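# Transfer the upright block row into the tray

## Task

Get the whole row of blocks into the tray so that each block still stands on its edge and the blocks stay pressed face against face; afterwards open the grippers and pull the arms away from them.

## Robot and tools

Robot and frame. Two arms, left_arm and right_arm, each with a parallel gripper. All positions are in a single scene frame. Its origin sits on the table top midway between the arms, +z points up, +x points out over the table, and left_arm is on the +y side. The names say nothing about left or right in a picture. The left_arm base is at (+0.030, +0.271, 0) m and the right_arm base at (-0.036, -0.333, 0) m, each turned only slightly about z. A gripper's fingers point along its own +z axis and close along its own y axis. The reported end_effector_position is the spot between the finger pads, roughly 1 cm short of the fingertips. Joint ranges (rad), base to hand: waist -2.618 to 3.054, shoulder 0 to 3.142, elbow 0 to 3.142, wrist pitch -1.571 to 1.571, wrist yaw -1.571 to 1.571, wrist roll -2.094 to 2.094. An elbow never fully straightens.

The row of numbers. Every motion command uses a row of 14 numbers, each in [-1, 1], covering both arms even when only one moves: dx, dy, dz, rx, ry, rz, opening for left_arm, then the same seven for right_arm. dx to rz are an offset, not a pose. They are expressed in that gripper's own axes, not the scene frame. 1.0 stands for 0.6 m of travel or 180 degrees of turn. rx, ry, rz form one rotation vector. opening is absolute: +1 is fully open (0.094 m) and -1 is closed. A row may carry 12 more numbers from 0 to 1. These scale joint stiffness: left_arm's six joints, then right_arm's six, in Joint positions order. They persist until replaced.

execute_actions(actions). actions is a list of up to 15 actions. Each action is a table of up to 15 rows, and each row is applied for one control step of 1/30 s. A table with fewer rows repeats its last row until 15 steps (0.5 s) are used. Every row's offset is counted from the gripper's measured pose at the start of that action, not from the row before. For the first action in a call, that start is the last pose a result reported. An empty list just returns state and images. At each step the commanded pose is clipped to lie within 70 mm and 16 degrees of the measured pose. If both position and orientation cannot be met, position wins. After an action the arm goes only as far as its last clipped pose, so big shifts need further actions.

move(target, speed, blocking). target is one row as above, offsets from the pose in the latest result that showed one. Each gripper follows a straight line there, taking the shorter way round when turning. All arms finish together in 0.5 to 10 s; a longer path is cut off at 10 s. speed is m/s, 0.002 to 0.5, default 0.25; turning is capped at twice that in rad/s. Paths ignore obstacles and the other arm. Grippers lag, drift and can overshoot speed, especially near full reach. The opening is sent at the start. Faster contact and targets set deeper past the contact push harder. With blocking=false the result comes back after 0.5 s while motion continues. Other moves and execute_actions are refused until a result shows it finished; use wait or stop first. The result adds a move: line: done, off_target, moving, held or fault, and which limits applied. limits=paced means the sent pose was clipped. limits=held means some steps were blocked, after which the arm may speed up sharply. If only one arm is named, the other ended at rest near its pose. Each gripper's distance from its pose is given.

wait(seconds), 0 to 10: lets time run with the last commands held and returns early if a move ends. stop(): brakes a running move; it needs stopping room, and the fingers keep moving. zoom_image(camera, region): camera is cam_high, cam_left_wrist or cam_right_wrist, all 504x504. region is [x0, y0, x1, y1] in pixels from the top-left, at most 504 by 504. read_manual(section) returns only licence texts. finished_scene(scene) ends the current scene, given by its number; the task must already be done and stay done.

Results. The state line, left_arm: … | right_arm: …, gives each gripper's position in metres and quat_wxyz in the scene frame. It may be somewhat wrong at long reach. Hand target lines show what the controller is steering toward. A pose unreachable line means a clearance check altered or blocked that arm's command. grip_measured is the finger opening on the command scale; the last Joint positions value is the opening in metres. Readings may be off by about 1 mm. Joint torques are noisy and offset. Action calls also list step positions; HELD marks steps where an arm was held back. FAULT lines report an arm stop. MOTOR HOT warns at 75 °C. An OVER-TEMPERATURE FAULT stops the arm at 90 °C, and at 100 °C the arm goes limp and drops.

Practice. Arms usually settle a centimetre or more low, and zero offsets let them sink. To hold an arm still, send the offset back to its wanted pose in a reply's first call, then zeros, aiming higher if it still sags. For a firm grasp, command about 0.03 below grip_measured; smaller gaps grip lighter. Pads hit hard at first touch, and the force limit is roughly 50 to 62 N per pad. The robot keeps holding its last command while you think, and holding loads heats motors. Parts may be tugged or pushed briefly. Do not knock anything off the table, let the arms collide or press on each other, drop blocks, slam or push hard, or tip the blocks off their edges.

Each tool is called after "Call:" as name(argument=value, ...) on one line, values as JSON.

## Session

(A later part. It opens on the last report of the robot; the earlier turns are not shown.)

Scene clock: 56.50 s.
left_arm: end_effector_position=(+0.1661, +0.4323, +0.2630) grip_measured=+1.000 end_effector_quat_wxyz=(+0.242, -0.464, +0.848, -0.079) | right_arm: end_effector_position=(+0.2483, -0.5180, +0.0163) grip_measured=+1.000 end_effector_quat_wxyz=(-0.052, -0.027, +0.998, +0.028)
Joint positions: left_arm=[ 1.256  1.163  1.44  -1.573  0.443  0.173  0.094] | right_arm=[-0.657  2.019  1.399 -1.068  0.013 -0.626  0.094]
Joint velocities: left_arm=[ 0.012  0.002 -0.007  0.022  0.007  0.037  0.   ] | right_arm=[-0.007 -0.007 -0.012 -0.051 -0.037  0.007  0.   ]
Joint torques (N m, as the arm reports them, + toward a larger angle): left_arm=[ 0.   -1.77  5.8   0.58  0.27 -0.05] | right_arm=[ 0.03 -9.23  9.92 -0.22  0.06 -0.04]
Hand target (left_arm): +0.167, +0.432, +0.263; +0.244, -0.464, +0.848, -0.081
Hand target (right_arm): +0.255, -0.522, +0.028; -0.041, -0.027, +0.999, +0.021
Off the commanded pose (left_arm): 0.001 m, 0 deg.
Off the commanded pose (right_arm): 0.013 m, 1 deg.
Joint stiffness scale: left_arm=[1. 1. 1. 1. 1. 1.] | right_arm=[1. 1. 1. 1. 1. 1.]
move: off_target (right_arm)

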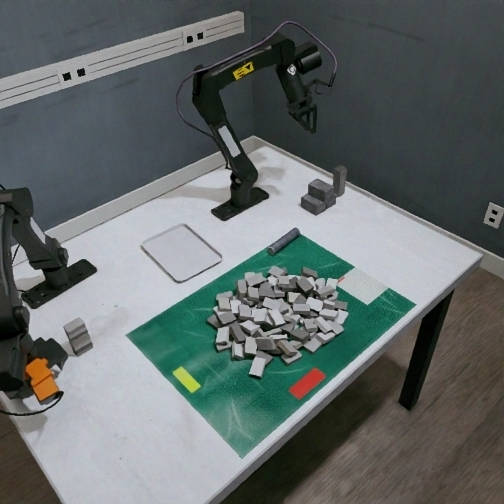

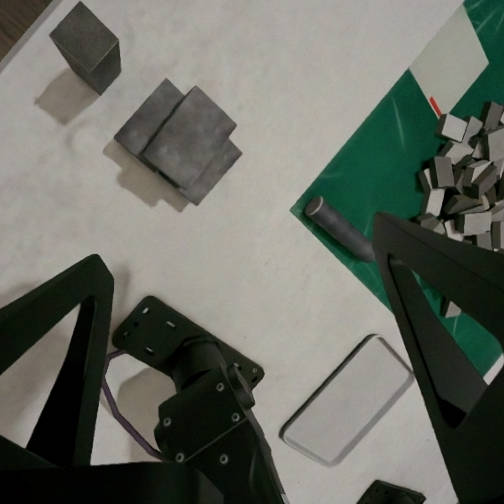

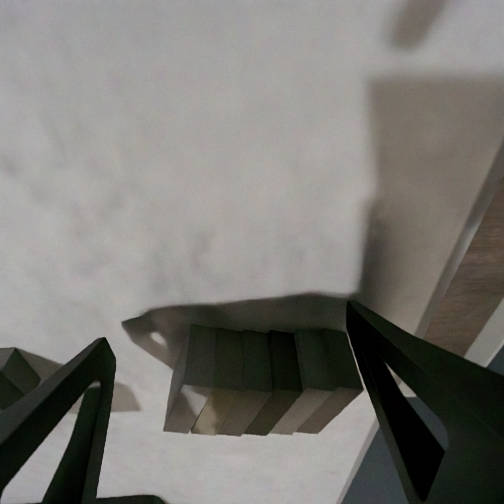

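Call:
move(target=[0,0,0,0,0,0,1,0.018,-0.025,0.004,0,0,0,1], speed=0.04)

Scene clock: 59.50 s.
left_arm: end_effector_position=(+0.1656, +0.4325, +0.2627) grip_measured=+1.000 end_effector_quat_wxyz=(+0.241, -0.465, +0.848, -0.078) | right_arm: end_effector_position=(+0.2392, -0.5307, +0.0163) grip_measured=+1.000 end_effector_quat_wxyz=(-0.052, -0.025, +0.998, +0.029)
Joint positions: left_arm=[ 1.256  1.163  1.44  -1.573  0.439  0.173  0.094] | right_arm=[-0.701  2.019  1.399 -1.07   0.015 -0.667  0.094]
Joint velocities: left_arm=[-0.012 -0.027  0.007  0.037 -0.022  0.007  0.   ] | right_arm=[-0.017  0.002  0.007  0.022 -0.095 -0.022  0.   ]
Joint torques (N m, as the arm reports them, + toward a larger angle): left_arm=[ 0.01 -1.81  5.65  0.62  0.28 -0.01] | right_arm=[-0.71 -8.11  6.6   0.11  0.1  -0.12]
Hand target (left_arm): +0.166, +0.432, +0.263; +0.242, -0.464, +0.848, -0.079
Hand target (right_arm): +0.238, -0.534, +0.014; -0.052, -0.027, +0.998, +0.028
Off the commanded pose (left_arm): 0.001 m, 0 deg.
Off the commanded pose (right_arm): 0.004 m, 0 deg.
Joint stiffness scale: left_arm=[1. 1. 1. 1. 1. 1.] | right_arm=[1. 1. 1. 1. 1. 1.]
move: done

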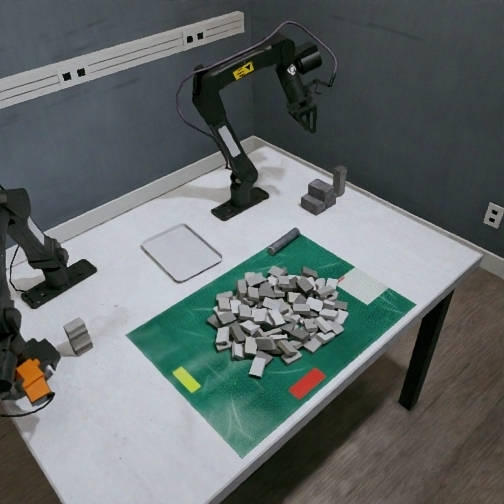

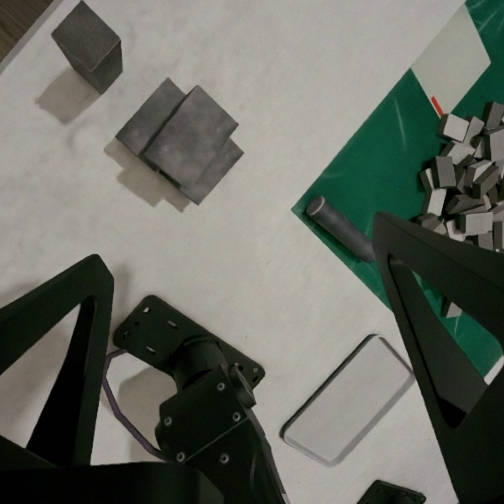

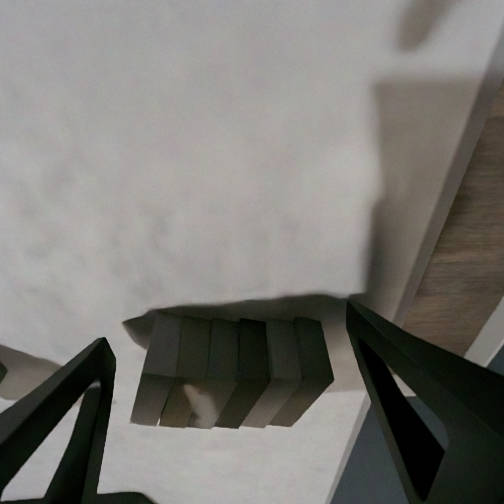

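Call:
move(target=[0,0,0,0,0,0,1,0.025,0,0.004,0,0,0,1], speed=0.04)

Call:
move(target=[0,0,0,0,0,0,1,0,0,0,0,0,0,0.1])

Scene clock: 63.93 s.
left_arm: end_effector_position=(+0.1651, +0.4328, +0.2625) grip_measured=+1.000 end_effector_quat_wxyz=(+0.240, -0.465, +0.848, -0.077) | right_arm: end_effector_position=(+0.2273, -0.5296, +0.0137) grip_measured=+1.000 end_effector_quat_wxyz=(-0.058, -0.026, +0.997, +0.035)
Joint positions: left_arm=[ 1.256  1.163  1.44  -1.573  0.436  0.173  0.094] | right_arm=[-0.719  2.001  1.36  -1.063  0.016 -0.686  0.094]
Joint velocities: left_arm=[ 0.002  0.007  0.007 -0.007 -0.007 -0.022  0.   ] | right_arm=[-0.007 -0.012  0.002  0.007 -0.037 -0.066  0.   ]
Joint torques (N m, as the arm reports them, + toward a larger angle): left_arm=[-0.1  -1.83  5.71  0.59  0.28  0.01] | right_arm=[-0.96 -9.65  4.86  0.16  0.1  -0.12]
Hand target (left_arm): +0.166, +0.433, +0.263; +0.241, -0.465, +0.848, -0.078
Hand target (right_arm): +0.224, -0.532, +0.016; -0.052, -0.025, +0.998, +0.029
Off the commanded pose (left_arm): 0.001 m, 0 deg.
Off the commanded pose (right_arm): 0.004 m, 1 deg.
Joint stiffness scale: left_arm=[1. 1. 1. 1. 1. 1.] | right_arm=[1. 1. 1. 1. 1. 1.]
move: done

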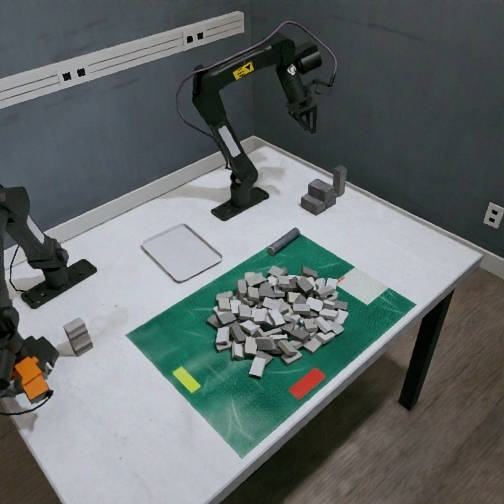

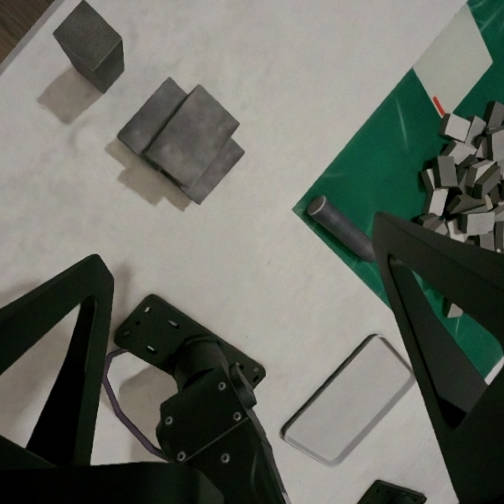

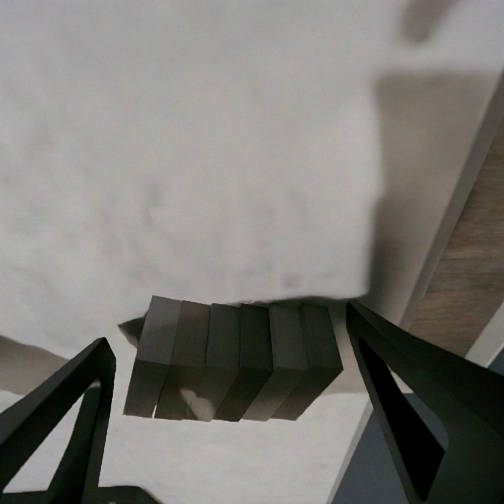

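Scene clock: 64.43 s.
left_arm: end_effector_position=(+0.1646, +0.4330, +0.2623) grip_measured=+1.000 end_effector_quat_wxyz=(+0.239, -0.466, +0.849, -0.076) | right_arm: end_effector_position=(+0.2280, -0.5293, +0.0137) grip_measured=+0.426 end_effector_quat_wxyz=(-0.056, -0.026, +0.997, +0.036)
Joint positions: left_arm=[ 1.256  1.163  1.44  -1.573  0.433  0.173  0.094] | right_arm=[-0.719  2.001  1.36  -1.062  0.012 -0.686  0.067]
Joint velocities: left_arm=[-0.007 -0.017 -0.012  0.051  0.022 -0.037  0.   ] | right_arm=[ 0.002  0.007 -0.002 -0.022 -0.007 -0.007 -0.   ]
Joint torques (N m, as the arm reports them, + toward a larger angle): left_arm=[ 0.05 -1.84  5.69  0.57  0.29  0.03] | right_arm=[-0.01 -8.2   6.8  -0.05  0.1  -0.04]
Hand target (left_arm): +0.165, +0.433, +0.262; +0.240, -0.465, +0.848, -0.077
Hand target (right_arm): +0.227, -0.530, +0.014; -0.058, -0.026, +0.997, +0.035
Off the commanded pose (left_arm): 0.001 m, 0 deg.
Off the commanded pose (right_arm): 0.001 m, 0 deg.
Joint stiffness scale: left_arm=[1. 1. 1. 1. 1. 1.] | right_arm=[1. 1. 1. 1. 1. 1.]
move: done

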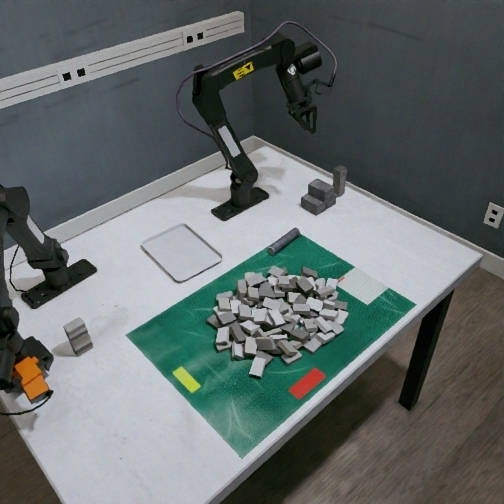

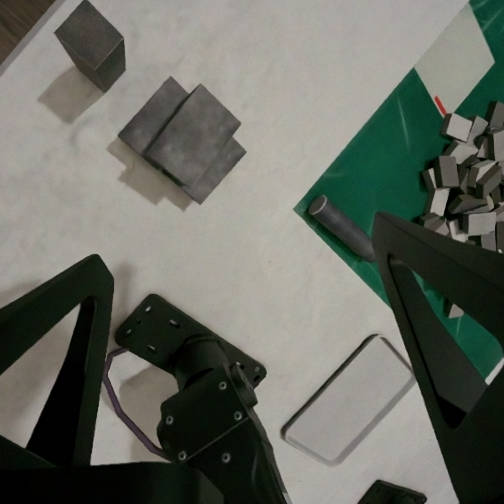

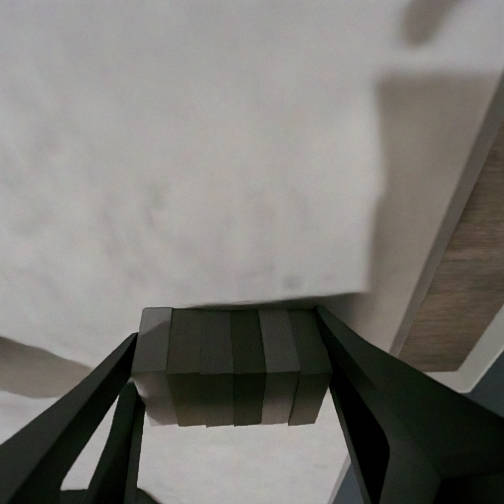

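Call:
move(target=[0,0,0,0,0,0,1,0,0,-0.2,0,0,0,0.33], speed=0.1)

Call:
move(target=[-0.1,0.1,-0.1,0,0,0,1,0.05,0.7,0,0,0,0,0.33], speed=0.15)

Scene clock: 68.37 s.
left_arm: end_effector_position=(+0.1641, +0.4332, +0.2620) grip_measured=+1.000 end_effector_quat_wxyz=(+0.238, -0.466, +0.849, -0.074) | right_arm: end_effector_position=(+0.2427, -0.5402, +0.1136) grip_measured=+0.426 end_effector_quat_wxyz=(-0.063, -0.026, +0.997, +0.041)
Joint positions: left_arm=[ 1.256  1.163  1.44  -1.573  0.43   0.173  0.094] | right_arm=[-0.719  2.01   1.777 -1.486  0.012 -0.686  0.067]
Joint velocities: left_arm=[-0.012 -0.007 -0.017 -0.022  0.007 -0.007  0.   ] | right_arm=[ 0.007 -0.002  0.012 -0.051  0.051 -0.022  0.001]
Joint torques (N m, as the arm reports them, + toward a larger angle): left_arm=[-0.04 -1.74  5.59  0.57  0.28 -0.03] | right_arm=[ 0.67 -9.95 11.57 -0.6   0.06  0.05]
Hand target (left_arm): +0.165, +0.433, +0.262; +0.239, -0.466, +0.849, -0.076
Hand target (right_arm): +0.243, -0.537, +0.132; -0.056, -0.026, +0.997, +0.036
Off the commanded pose (left_arm): 0.001 m, 0 deg.
Off the commanded pose (right_arm): 0.019 m, 1 deg.
Joint stiffness scale: left_arm=[1. 1. 1. 1. 1. 1.] | right_arm=[1. 1. 1. 1. 1. 1.]
move: off_target (right_arm)

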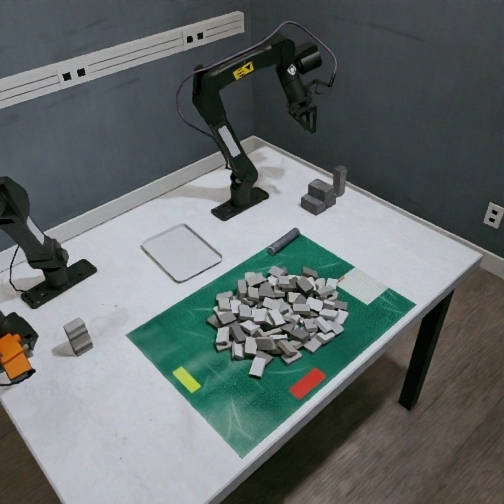

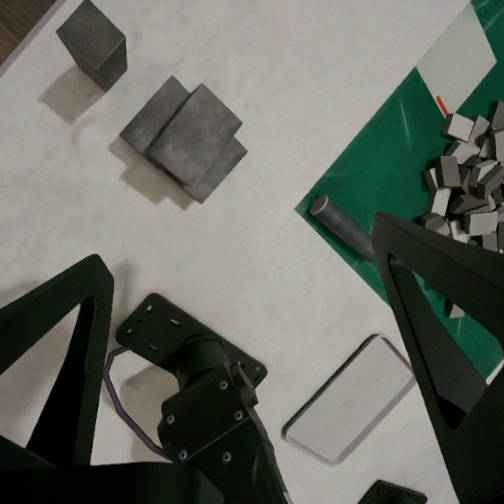

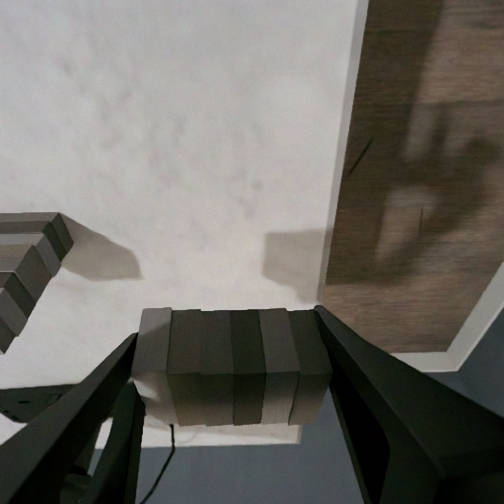

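Scene clock: 71.73 s.
left_arm: end_effector_position=(+0.1187, +0.5064, +0.3059) grip_measured=+1.000 end_effector_quat_wxyz=(+0.291, -0.486, +0.824, +0.015) | right_arm: end_effector_position=(+0.1877, -0.1203, +0.1377) grip_measured=+0.426 end_effector_quat_wxyz=(-0.074, -0.029, +0.996, +0.035)
Joint positions: left_arm=[ 1.555  1.303  1.68  -1.577  0.472  0.38   0.094] | right_arm=[ 0.588  1.78   1.566 -1.435 -0.146  0.609  0.067]
Joint velocities: left_arm=[-0.017 -0.007 -0.012 -0.125  0.022  0.066  0.   ] | right_arm=[ 0.002 -0.002 -0.022 -0.066 -0.022  0.022 -0.   ]
Joint torques (N m, as the arm reports them, + toward a larger angle): left_arm=[ 0.66 -2.13  8.04  0.7   0.45  0.01] | right_arm=[ 0.4  -7.94 12.23 -0.37 -0.25  0.07]
Hand target (left_arm): +0.119, +0.510, +0.313; +0.302, -0.483, +0.822, +0.019
Hand target (right_arm): +0.187, -0.116, +0.155; -0.067, -0.027, +0.996, +0.049
Off the commanded pose (left_arm): 0.009 m, 12 deg.
Off the commanded pose (right_arm): 0.017 m, 2 deg.
Joint stiffness scale: left_arm=[1. 1. 1. 1. 1. 1.] | right_arm=[1. 1. 1. 1. 1. 1.]
joint sent to its limit (left arm) — the command would take joint 4 (wrist pitch) past its lower limit, so that joint was sent only as far as its limit.
move: off_target (left_arm, right_arm)

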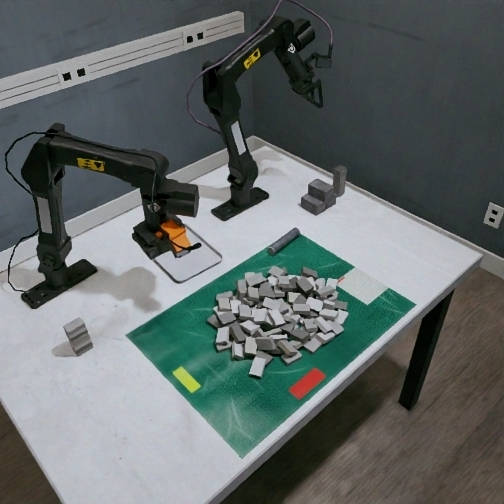

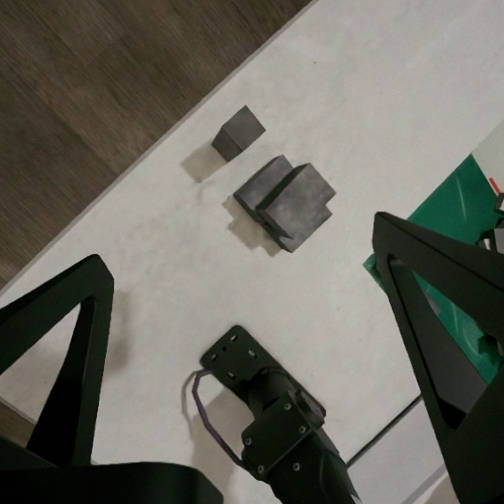

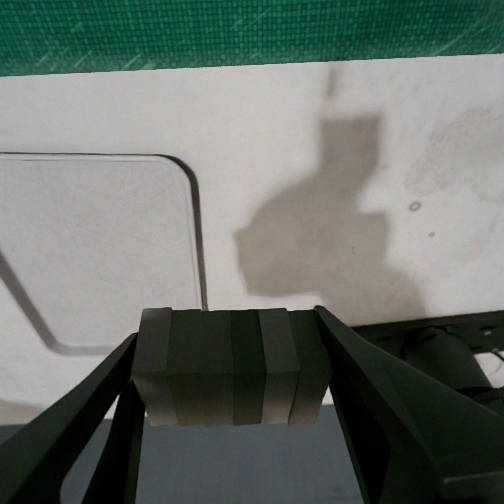

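Call:
move(target=[0,0,0,0,0,0,1,0.05,0.17,0.07,0,0,0,0.33], speed=0.1)

Scene clock: 76.43 s.
left_arm: end_effector_position=(+0.1181, +0.5065, +0.3056) grip_measured=+1.000 end_effector_quat_wxyz=(+0.290, -0.486, +0.824, +0.016) | right_arm: end_effector_position=(+0.1401, -0.0306, +0.0876) grip_measured=+0.426 end_effector_quat_wxyz=(-0.088, -0.030, +0.996, +0.007)
Joint positions: left_arm=[ 1.555  1.303  1.68  -1.577  0.468  0.38   0.094] | right_arm=[ 0.88   1.967  1.61  -1.308 -0.149  0.897  0.067]
Joint velocities: left_arm=[ 0.002  0.002 -0.012  0.022  0.007 -0.051  0.   ] | right_arm=[-0.002 -0.007  0.012  0.007  0.007 -0.037  0.   ]
Joint torques (N m, as the arm reports them, + toward a larger angle): left_arm=[ 0.01 -2.69  5.53  0.73  0.3  -0.01] | right_arm=[ 0.46 -9.62 11.98 -0.06 -0.27  0.07]
Hand target (left_arm): +0.119, +0.506, +0.306; +0.291, -0.486, +0.824, +0.015
Hand target (right_arm): +0.143, -0.019, +0.107; -0.077, -0.029, +0.996, +0.036
Off the commanded pose (left_arm): 0.001 m, 0 deg.
Off the commanded pose (right_arm): 0.025 m, 4 deg.
Joint stiffness scale: left_arm=[1. 1. 1. 1. 1. 1.] | right_arm=[1. 1. 1. 1. 1. 1.]
move: off_target (right_arm)

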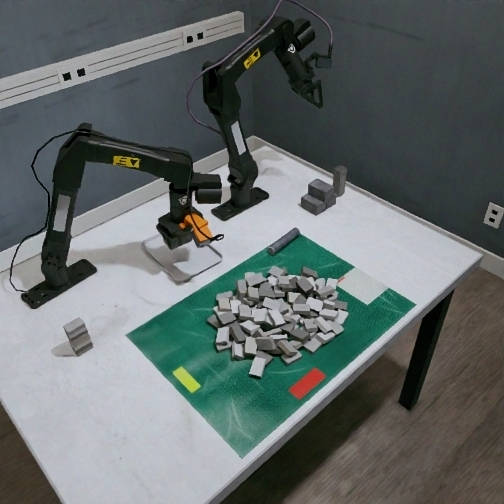

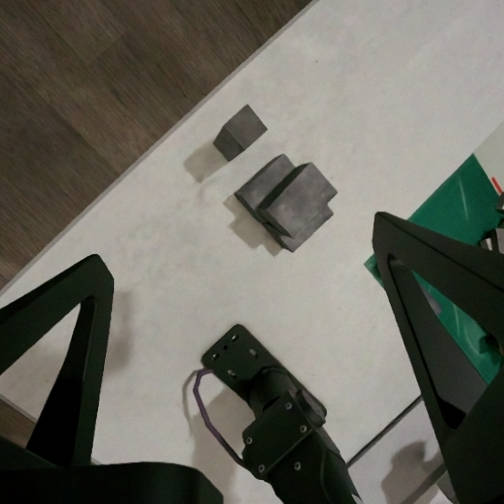

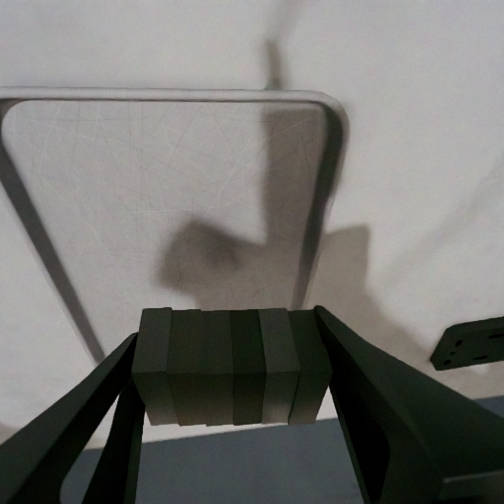

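Call:
move(target=[0,0,0,0,0,0,1,-0.07,0.05,0.03,0,-0.05,0,0.33], speed=0.08)

Scene clock: 79.73 s.
left_arm: end_effector_position=(+0.1174, +0.5067, +0.3053) grip_measured=+1.000 end_effector_quat_wxyz=(+0.288, -0.487, +0.824, +0.017) | right_arm: end_effector_position=(+0.1679, -0.0150, +0.0410) grip_measured=+0.426 end_effector_quat_wxyz=(-0.034, -0.028, +0.999, -0.020)
Joint positions: left_arm=[ 1.555  1.303  1.68  -1.577  0.463  0.38   0.094] | right_arm=[ 0.898  2.088  1.61  -1.164 -0.032  0.925  0.067]
Joint velocities: left_arm=[-0.007  0.002 -0.012 -0.022 -0.095  0.022  0.   ] | right_arm=[-0.002  0.012  0.012 -0.022  0.007 -0.022  0.001]
Joint torques (N m, as the arm reports them, + toward a larger angle): left_arm=[ 0.03 -2.76  5.53  0.69  0.33 -0.03] | right_arm=[  0.96 -10.82  12.32   0.08   0.05   0.04]
Hand target (left_arm): +0.118, +0.507, +0.306; +0.290, -0.486, +0.824, +0.016
Hand target (right_arm): +0.175, +0.001, +0.063; -0.010, -0.030, +0.999, +0.010
Off the commanded pose (left_arm): 0.001 m, 0 deg.
Off the commanded pose (right_arm): 0.029 m, 4 deg.
Joint stiffness scale: left_arm=[1. 1. 1. 1. 1. 1.] | right_arm=[1. 1. 1. 1. 1. 1.]
move: off_target (right_arm)

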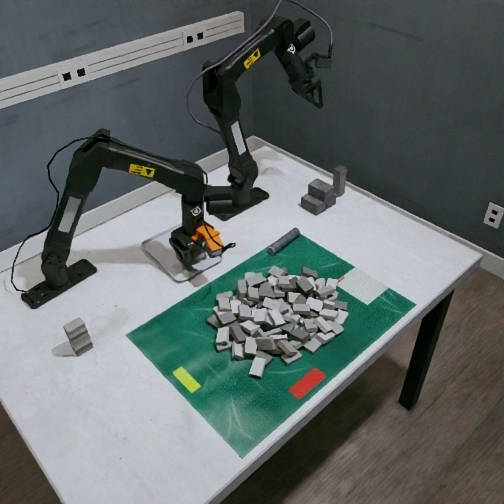

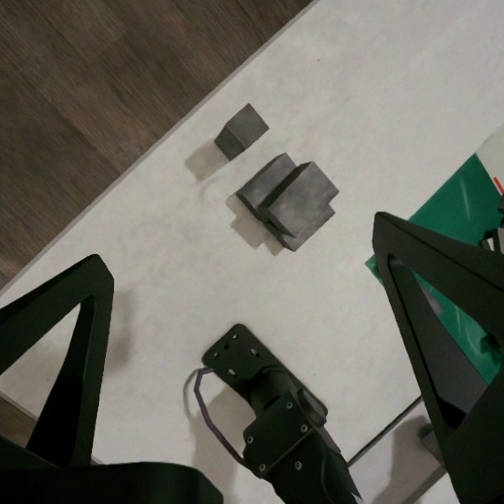

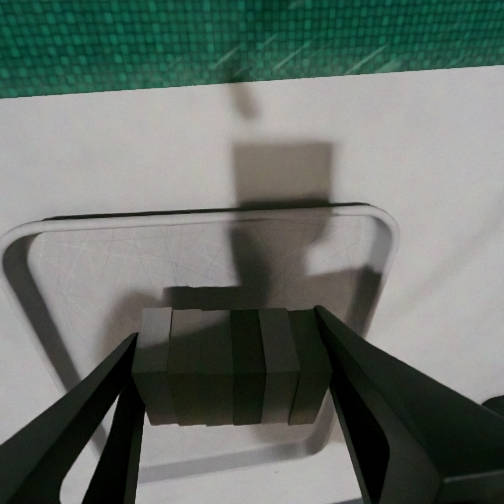

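Call:
move(target=[0,0,0,0,0,0,1,0,0.035,0.02,0,0,0,0.33], speed=0.03)

Scene clock: 81.80 s.
left_arm: end_effector_position=(+0.1167, +0.5068, +0.3050) grip_measured=+1.000 end_effector_quat_wxyz=(+0.286, -0.487, +0.825, +0.018) | right_arm: end_effector_position=(+0.1640, -0.0116, +0.0211) grip_measured=+0.426 end_effector_quat_wxyz=(-0.043, -0.027, +0.998, -0.040)
Joint positions: left_arm=[ 1.555  1.303  1.68  -1.577  0.459  0.38   0.094] | right_arm=[ 0.914  2.154  1.627 -1.159 -0.027  0.943  0.067]
Joint velocities: left_arm=[-0.017 -0.017  0.007  0.022  0.007  0.081  0.   ] | right_arm=[-0.002  0.007  0.017 -0.051  0.051 -0.022  0.   ]
Joint torques (N m, as the arm reports them, + toward a larger angle): left_arm=[-0.06 -2.75  5.42  0.69  0.3   0.  ] | right_arm=[ 1.75 -9.26 10.8   0.13 -0.08  0.12]
Hand target (left_arm): +0.117, +0.507, +0.305; +0.288, -0.487, +0.824, +0.017
Hand target (right_arm): +0.165, +0.005, +0.028; -0.034, -0.028, +0.999, -0.019
Off the commanded pose (left_arm): 0.001 m, 0 deg.
Off the commanded pose (right_arm): 0.019 m, 3 deg.
Joint stiffness scale: left_arm=[1. 1. 1. 1. 1. 1.] | right_arm=[1. 1. 1. 1. 1. 1.]
move: off_target (right_arm)

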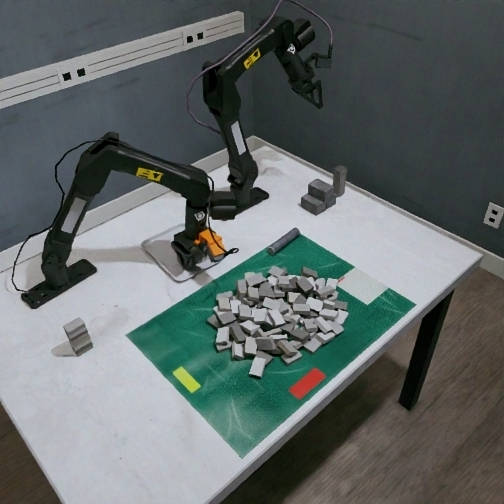

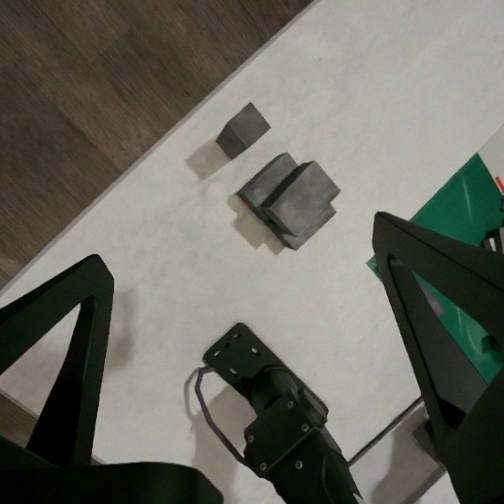

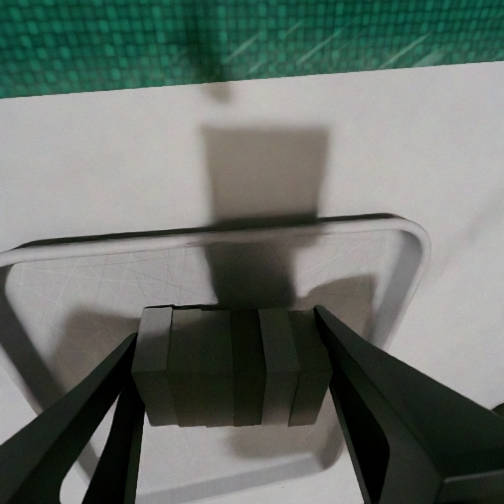

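Probably near the floor; lower a few mm, open slightly, then lift.

Call:
move(target=[0,0,0,0,0,0,1,0,0,0.008,0,0,0,0.33], speed=0.02)

Call:
move(target=[0,0,0,0,0,0,1,0,0,0,0,0,0,0.7])

Call:
move(target=[0,0,0,0,0,0,1,0,-0.1,-0.2,0,0,0,0.7], speed=0.1)

Scene clock: 84.07 s.
left_arm: end_effector_position=(+0.1160, +0.5070, +0.3046) grip_measured=+1.000 end_effector_quat_wxyz=(+0.285, -0.488, +0.825, +0.020) | right_arm: end_effector_position=(+0.1641, -0.0117, +0.0212) grip_measured=+0.426 end_effector_quat_wxyz=(-0.043, -0.027, +0.998, -0.040)
Joint positions: left_arm=[ 1.555  1.303  1.68  -1.577  0.455  0.38   0.094] | right_arm=[ 0.914  2.154  1.628 -1.16  -0.027  0.943  0.067]
Joint velocities: left_arm=[-0.007 -0.012 -0.012  0.051 -0.022 -0.007  0.   ] | right_arm=[-0.007  0.002 -0.012 -0.007 -0.037  0.037  0.001]
Joint torques (N m, as the arm reports them, + toward a larger angle): left_arm=[-0.11 -2.82  5.41  0.7   0.29 -0.01] | right_arm=[ 0.03 -9.34  5.78  0.21  0.02 -0.03]
Hand target (left_arm): +0.117, +0.507, +0.305; +0.286, -0.488, +0.825, +0.019
Hand target (right_arm): +0.164, -0.012, +0.016; -0.044, -0.027, +0.998, -0.040
Off the commanded pose (left_arm): 0.001 m, 0 deg.
Off the commanded pose (right_arm): 0.005 m, 0 deg.
Joint stiffness scale: left_arm=[1. 1. 1. 1. 1. 1.] | right_arm=[1. 1. 1. 1. 1. 1.]
move: done

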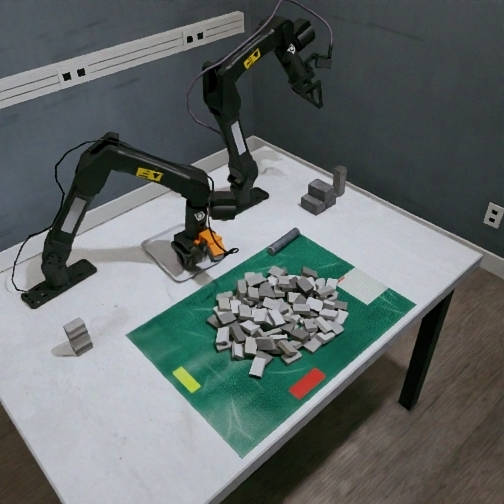

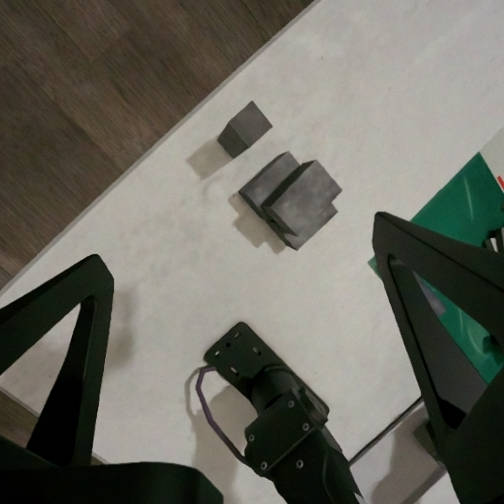

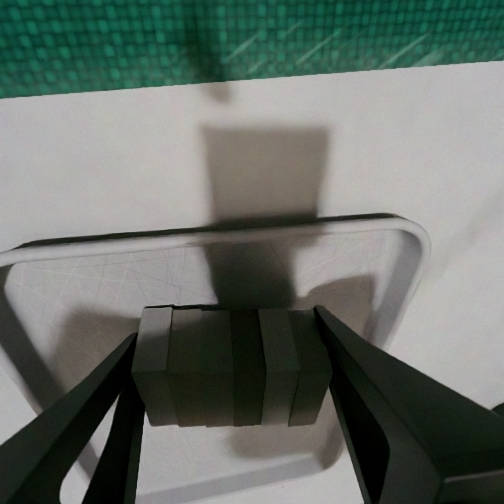

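Scene clock: 84.57 s.
left_arm: end_effector_position=(+0.1154, +0.5071, +0.3044) grip_measured=+1.000 end_effector_quat_wxyz=(+0.283, -0.489, +0.825, +0.021) | right_arm: end_effector_position=(+0.1641, -0.0117, +0.0212) grip_measured=+0.698 end_effector_quat_wxyz=(-0.043, -0.027, +0.998, -0.040)
Joint positions: left_arm=[ 1.555  1.303  1.68  -1.577  0.451  0.38   0.094] | right_arm=[ 0.914  2.154  1.628 -1.16  -0.027  0.943  0.08 ]
Joint velocities: left_arm=[ 0.007 -0.017  0.012  0.007  0.022 -0.081  0.   ] | right_arm=[-0.017  0.002  0.007 -0.037 -0.081 -0.037 -0.002]
Joint torques (N m, as the arm reports them, + toward a larger angle): left_arm=[-0.06 -2.69  5.33  0.72  0.25  0.01] | right_arm=[-0.05 -9.53  7.04 -0.01  0.03 -0.03]
Hand target (left_arm): +0.116, +0.507, +0.305; +0.285, -0.488, +0.825, +0.020
Hand target (right_arm): +0.164, -0.012, +0.021; -0.043, -0.027, +0.998, -0.040
Off the commanded pose (left_arm): 0.001 m, 0 deg.
Off the commanded pose (right_arm): 0.000 m, 0 deg.
Joint stiffness scale: left_arm=[1. 1. 1. 1. 1. 1.] | right_arm=[1. 1. 1. 1. 1. 1.]
move: done

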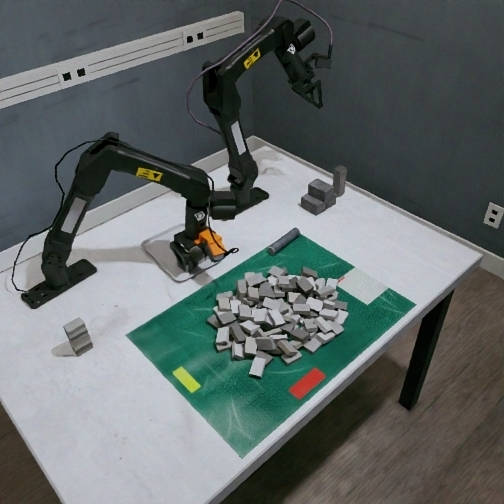

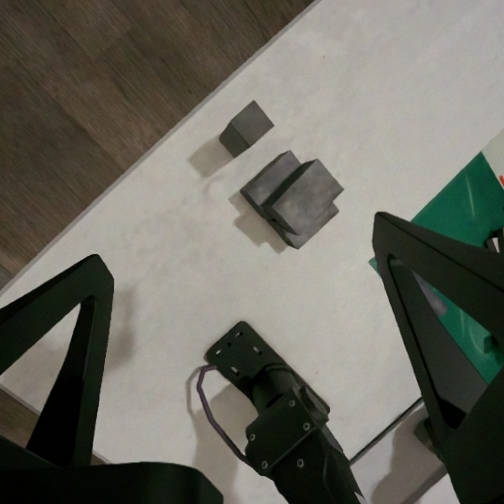

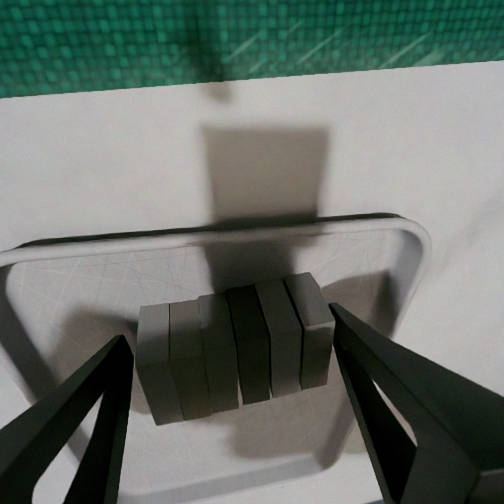

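Scene clock: 86.40 s.
left_arm: end_effector_position=(+0.1147, +0.5073, +0.3041) grip_measured=+1.000 end_effector_quat_wxyz=(+0.282, -0.489, +0.825, +0.022) | right_arm: end_effector_position=(+0.1738, -0.0584, +0.1312) grip_measured=+0.698 end_effector_quat_wxyz=(-0.053, -0.026, +0.997, -0.045)
Joint positions: left_arm=[ 1.555  1.303  1.68  -1.577  0.447  0.38   0.094] | right_arm=[ 0.818  1.993  1.823 -1.538 -0.024  0.848  0.08 ]
Joint velocities: left_arm=[-0.002  0.002  0.012  0.051  0.007 -0.037  0.   ] | right_arm=[-0.007  0.022 -0.002 -0.007 -0.022 -0.007  0.   ]
Joint torques (N m, as the arm reports them, + toward a larger angle): left_arm=[ 0.01 -2.77  5.48  0.7   0.28 -0.01] | right_arm=[-0.82 -9.94 10.19 -0.26  0.17 -0.1 ]
Hand target (left_arm): +0.115, +0.507, +0.304; +0.283, -0.489, +0.825, +0.021
Hand target (right_arm): +0.179, -0.060, +0.146; -0.038, -0.026, +0.998, -0.035
Off the commanded pose (left_arm): 0.001 m, 0 deg.
Off the commanded pose (right_arm): 0.015 m, 1 deg.
Joint stiffness scale: left_arm=[1. 1. 1. 1. 1. 1.] | right_arm=[1. 1. 1. 1. 1. 1.]
joint sent to its limit (right arm) — the command would take joint 4 (wrist pitch) past its lower limit, so that joint was sent only as far as its limit.
move: off_target (right_arm)

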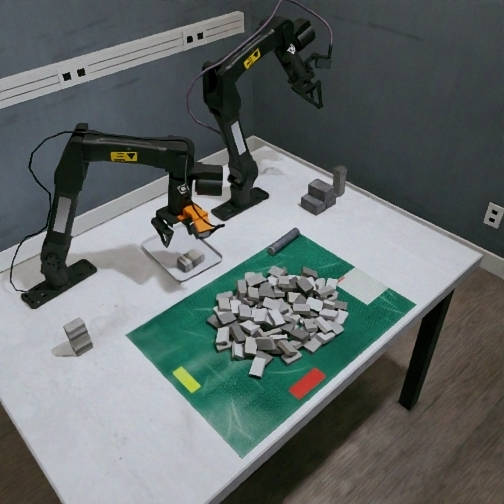

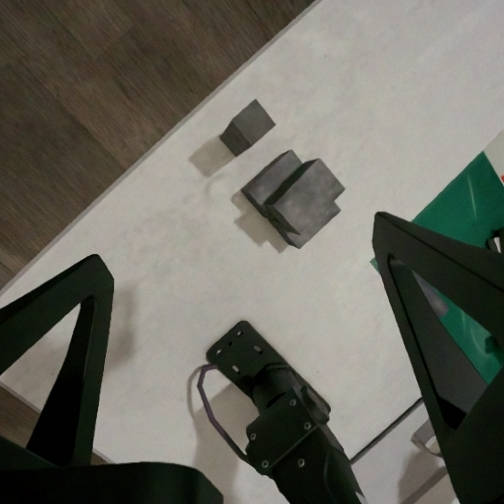

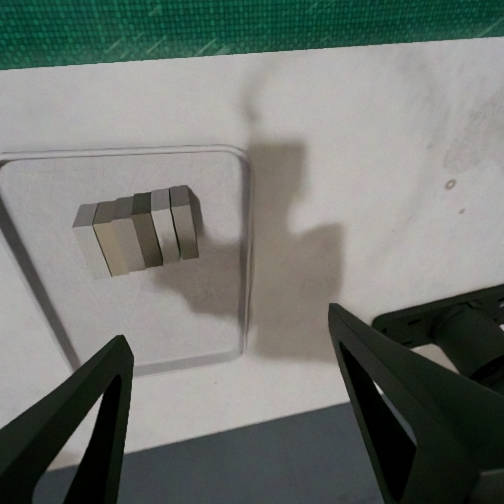

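Standing upright in the tray.

Call:
finished_scene(scene=1)

The scene is finished: the task was done.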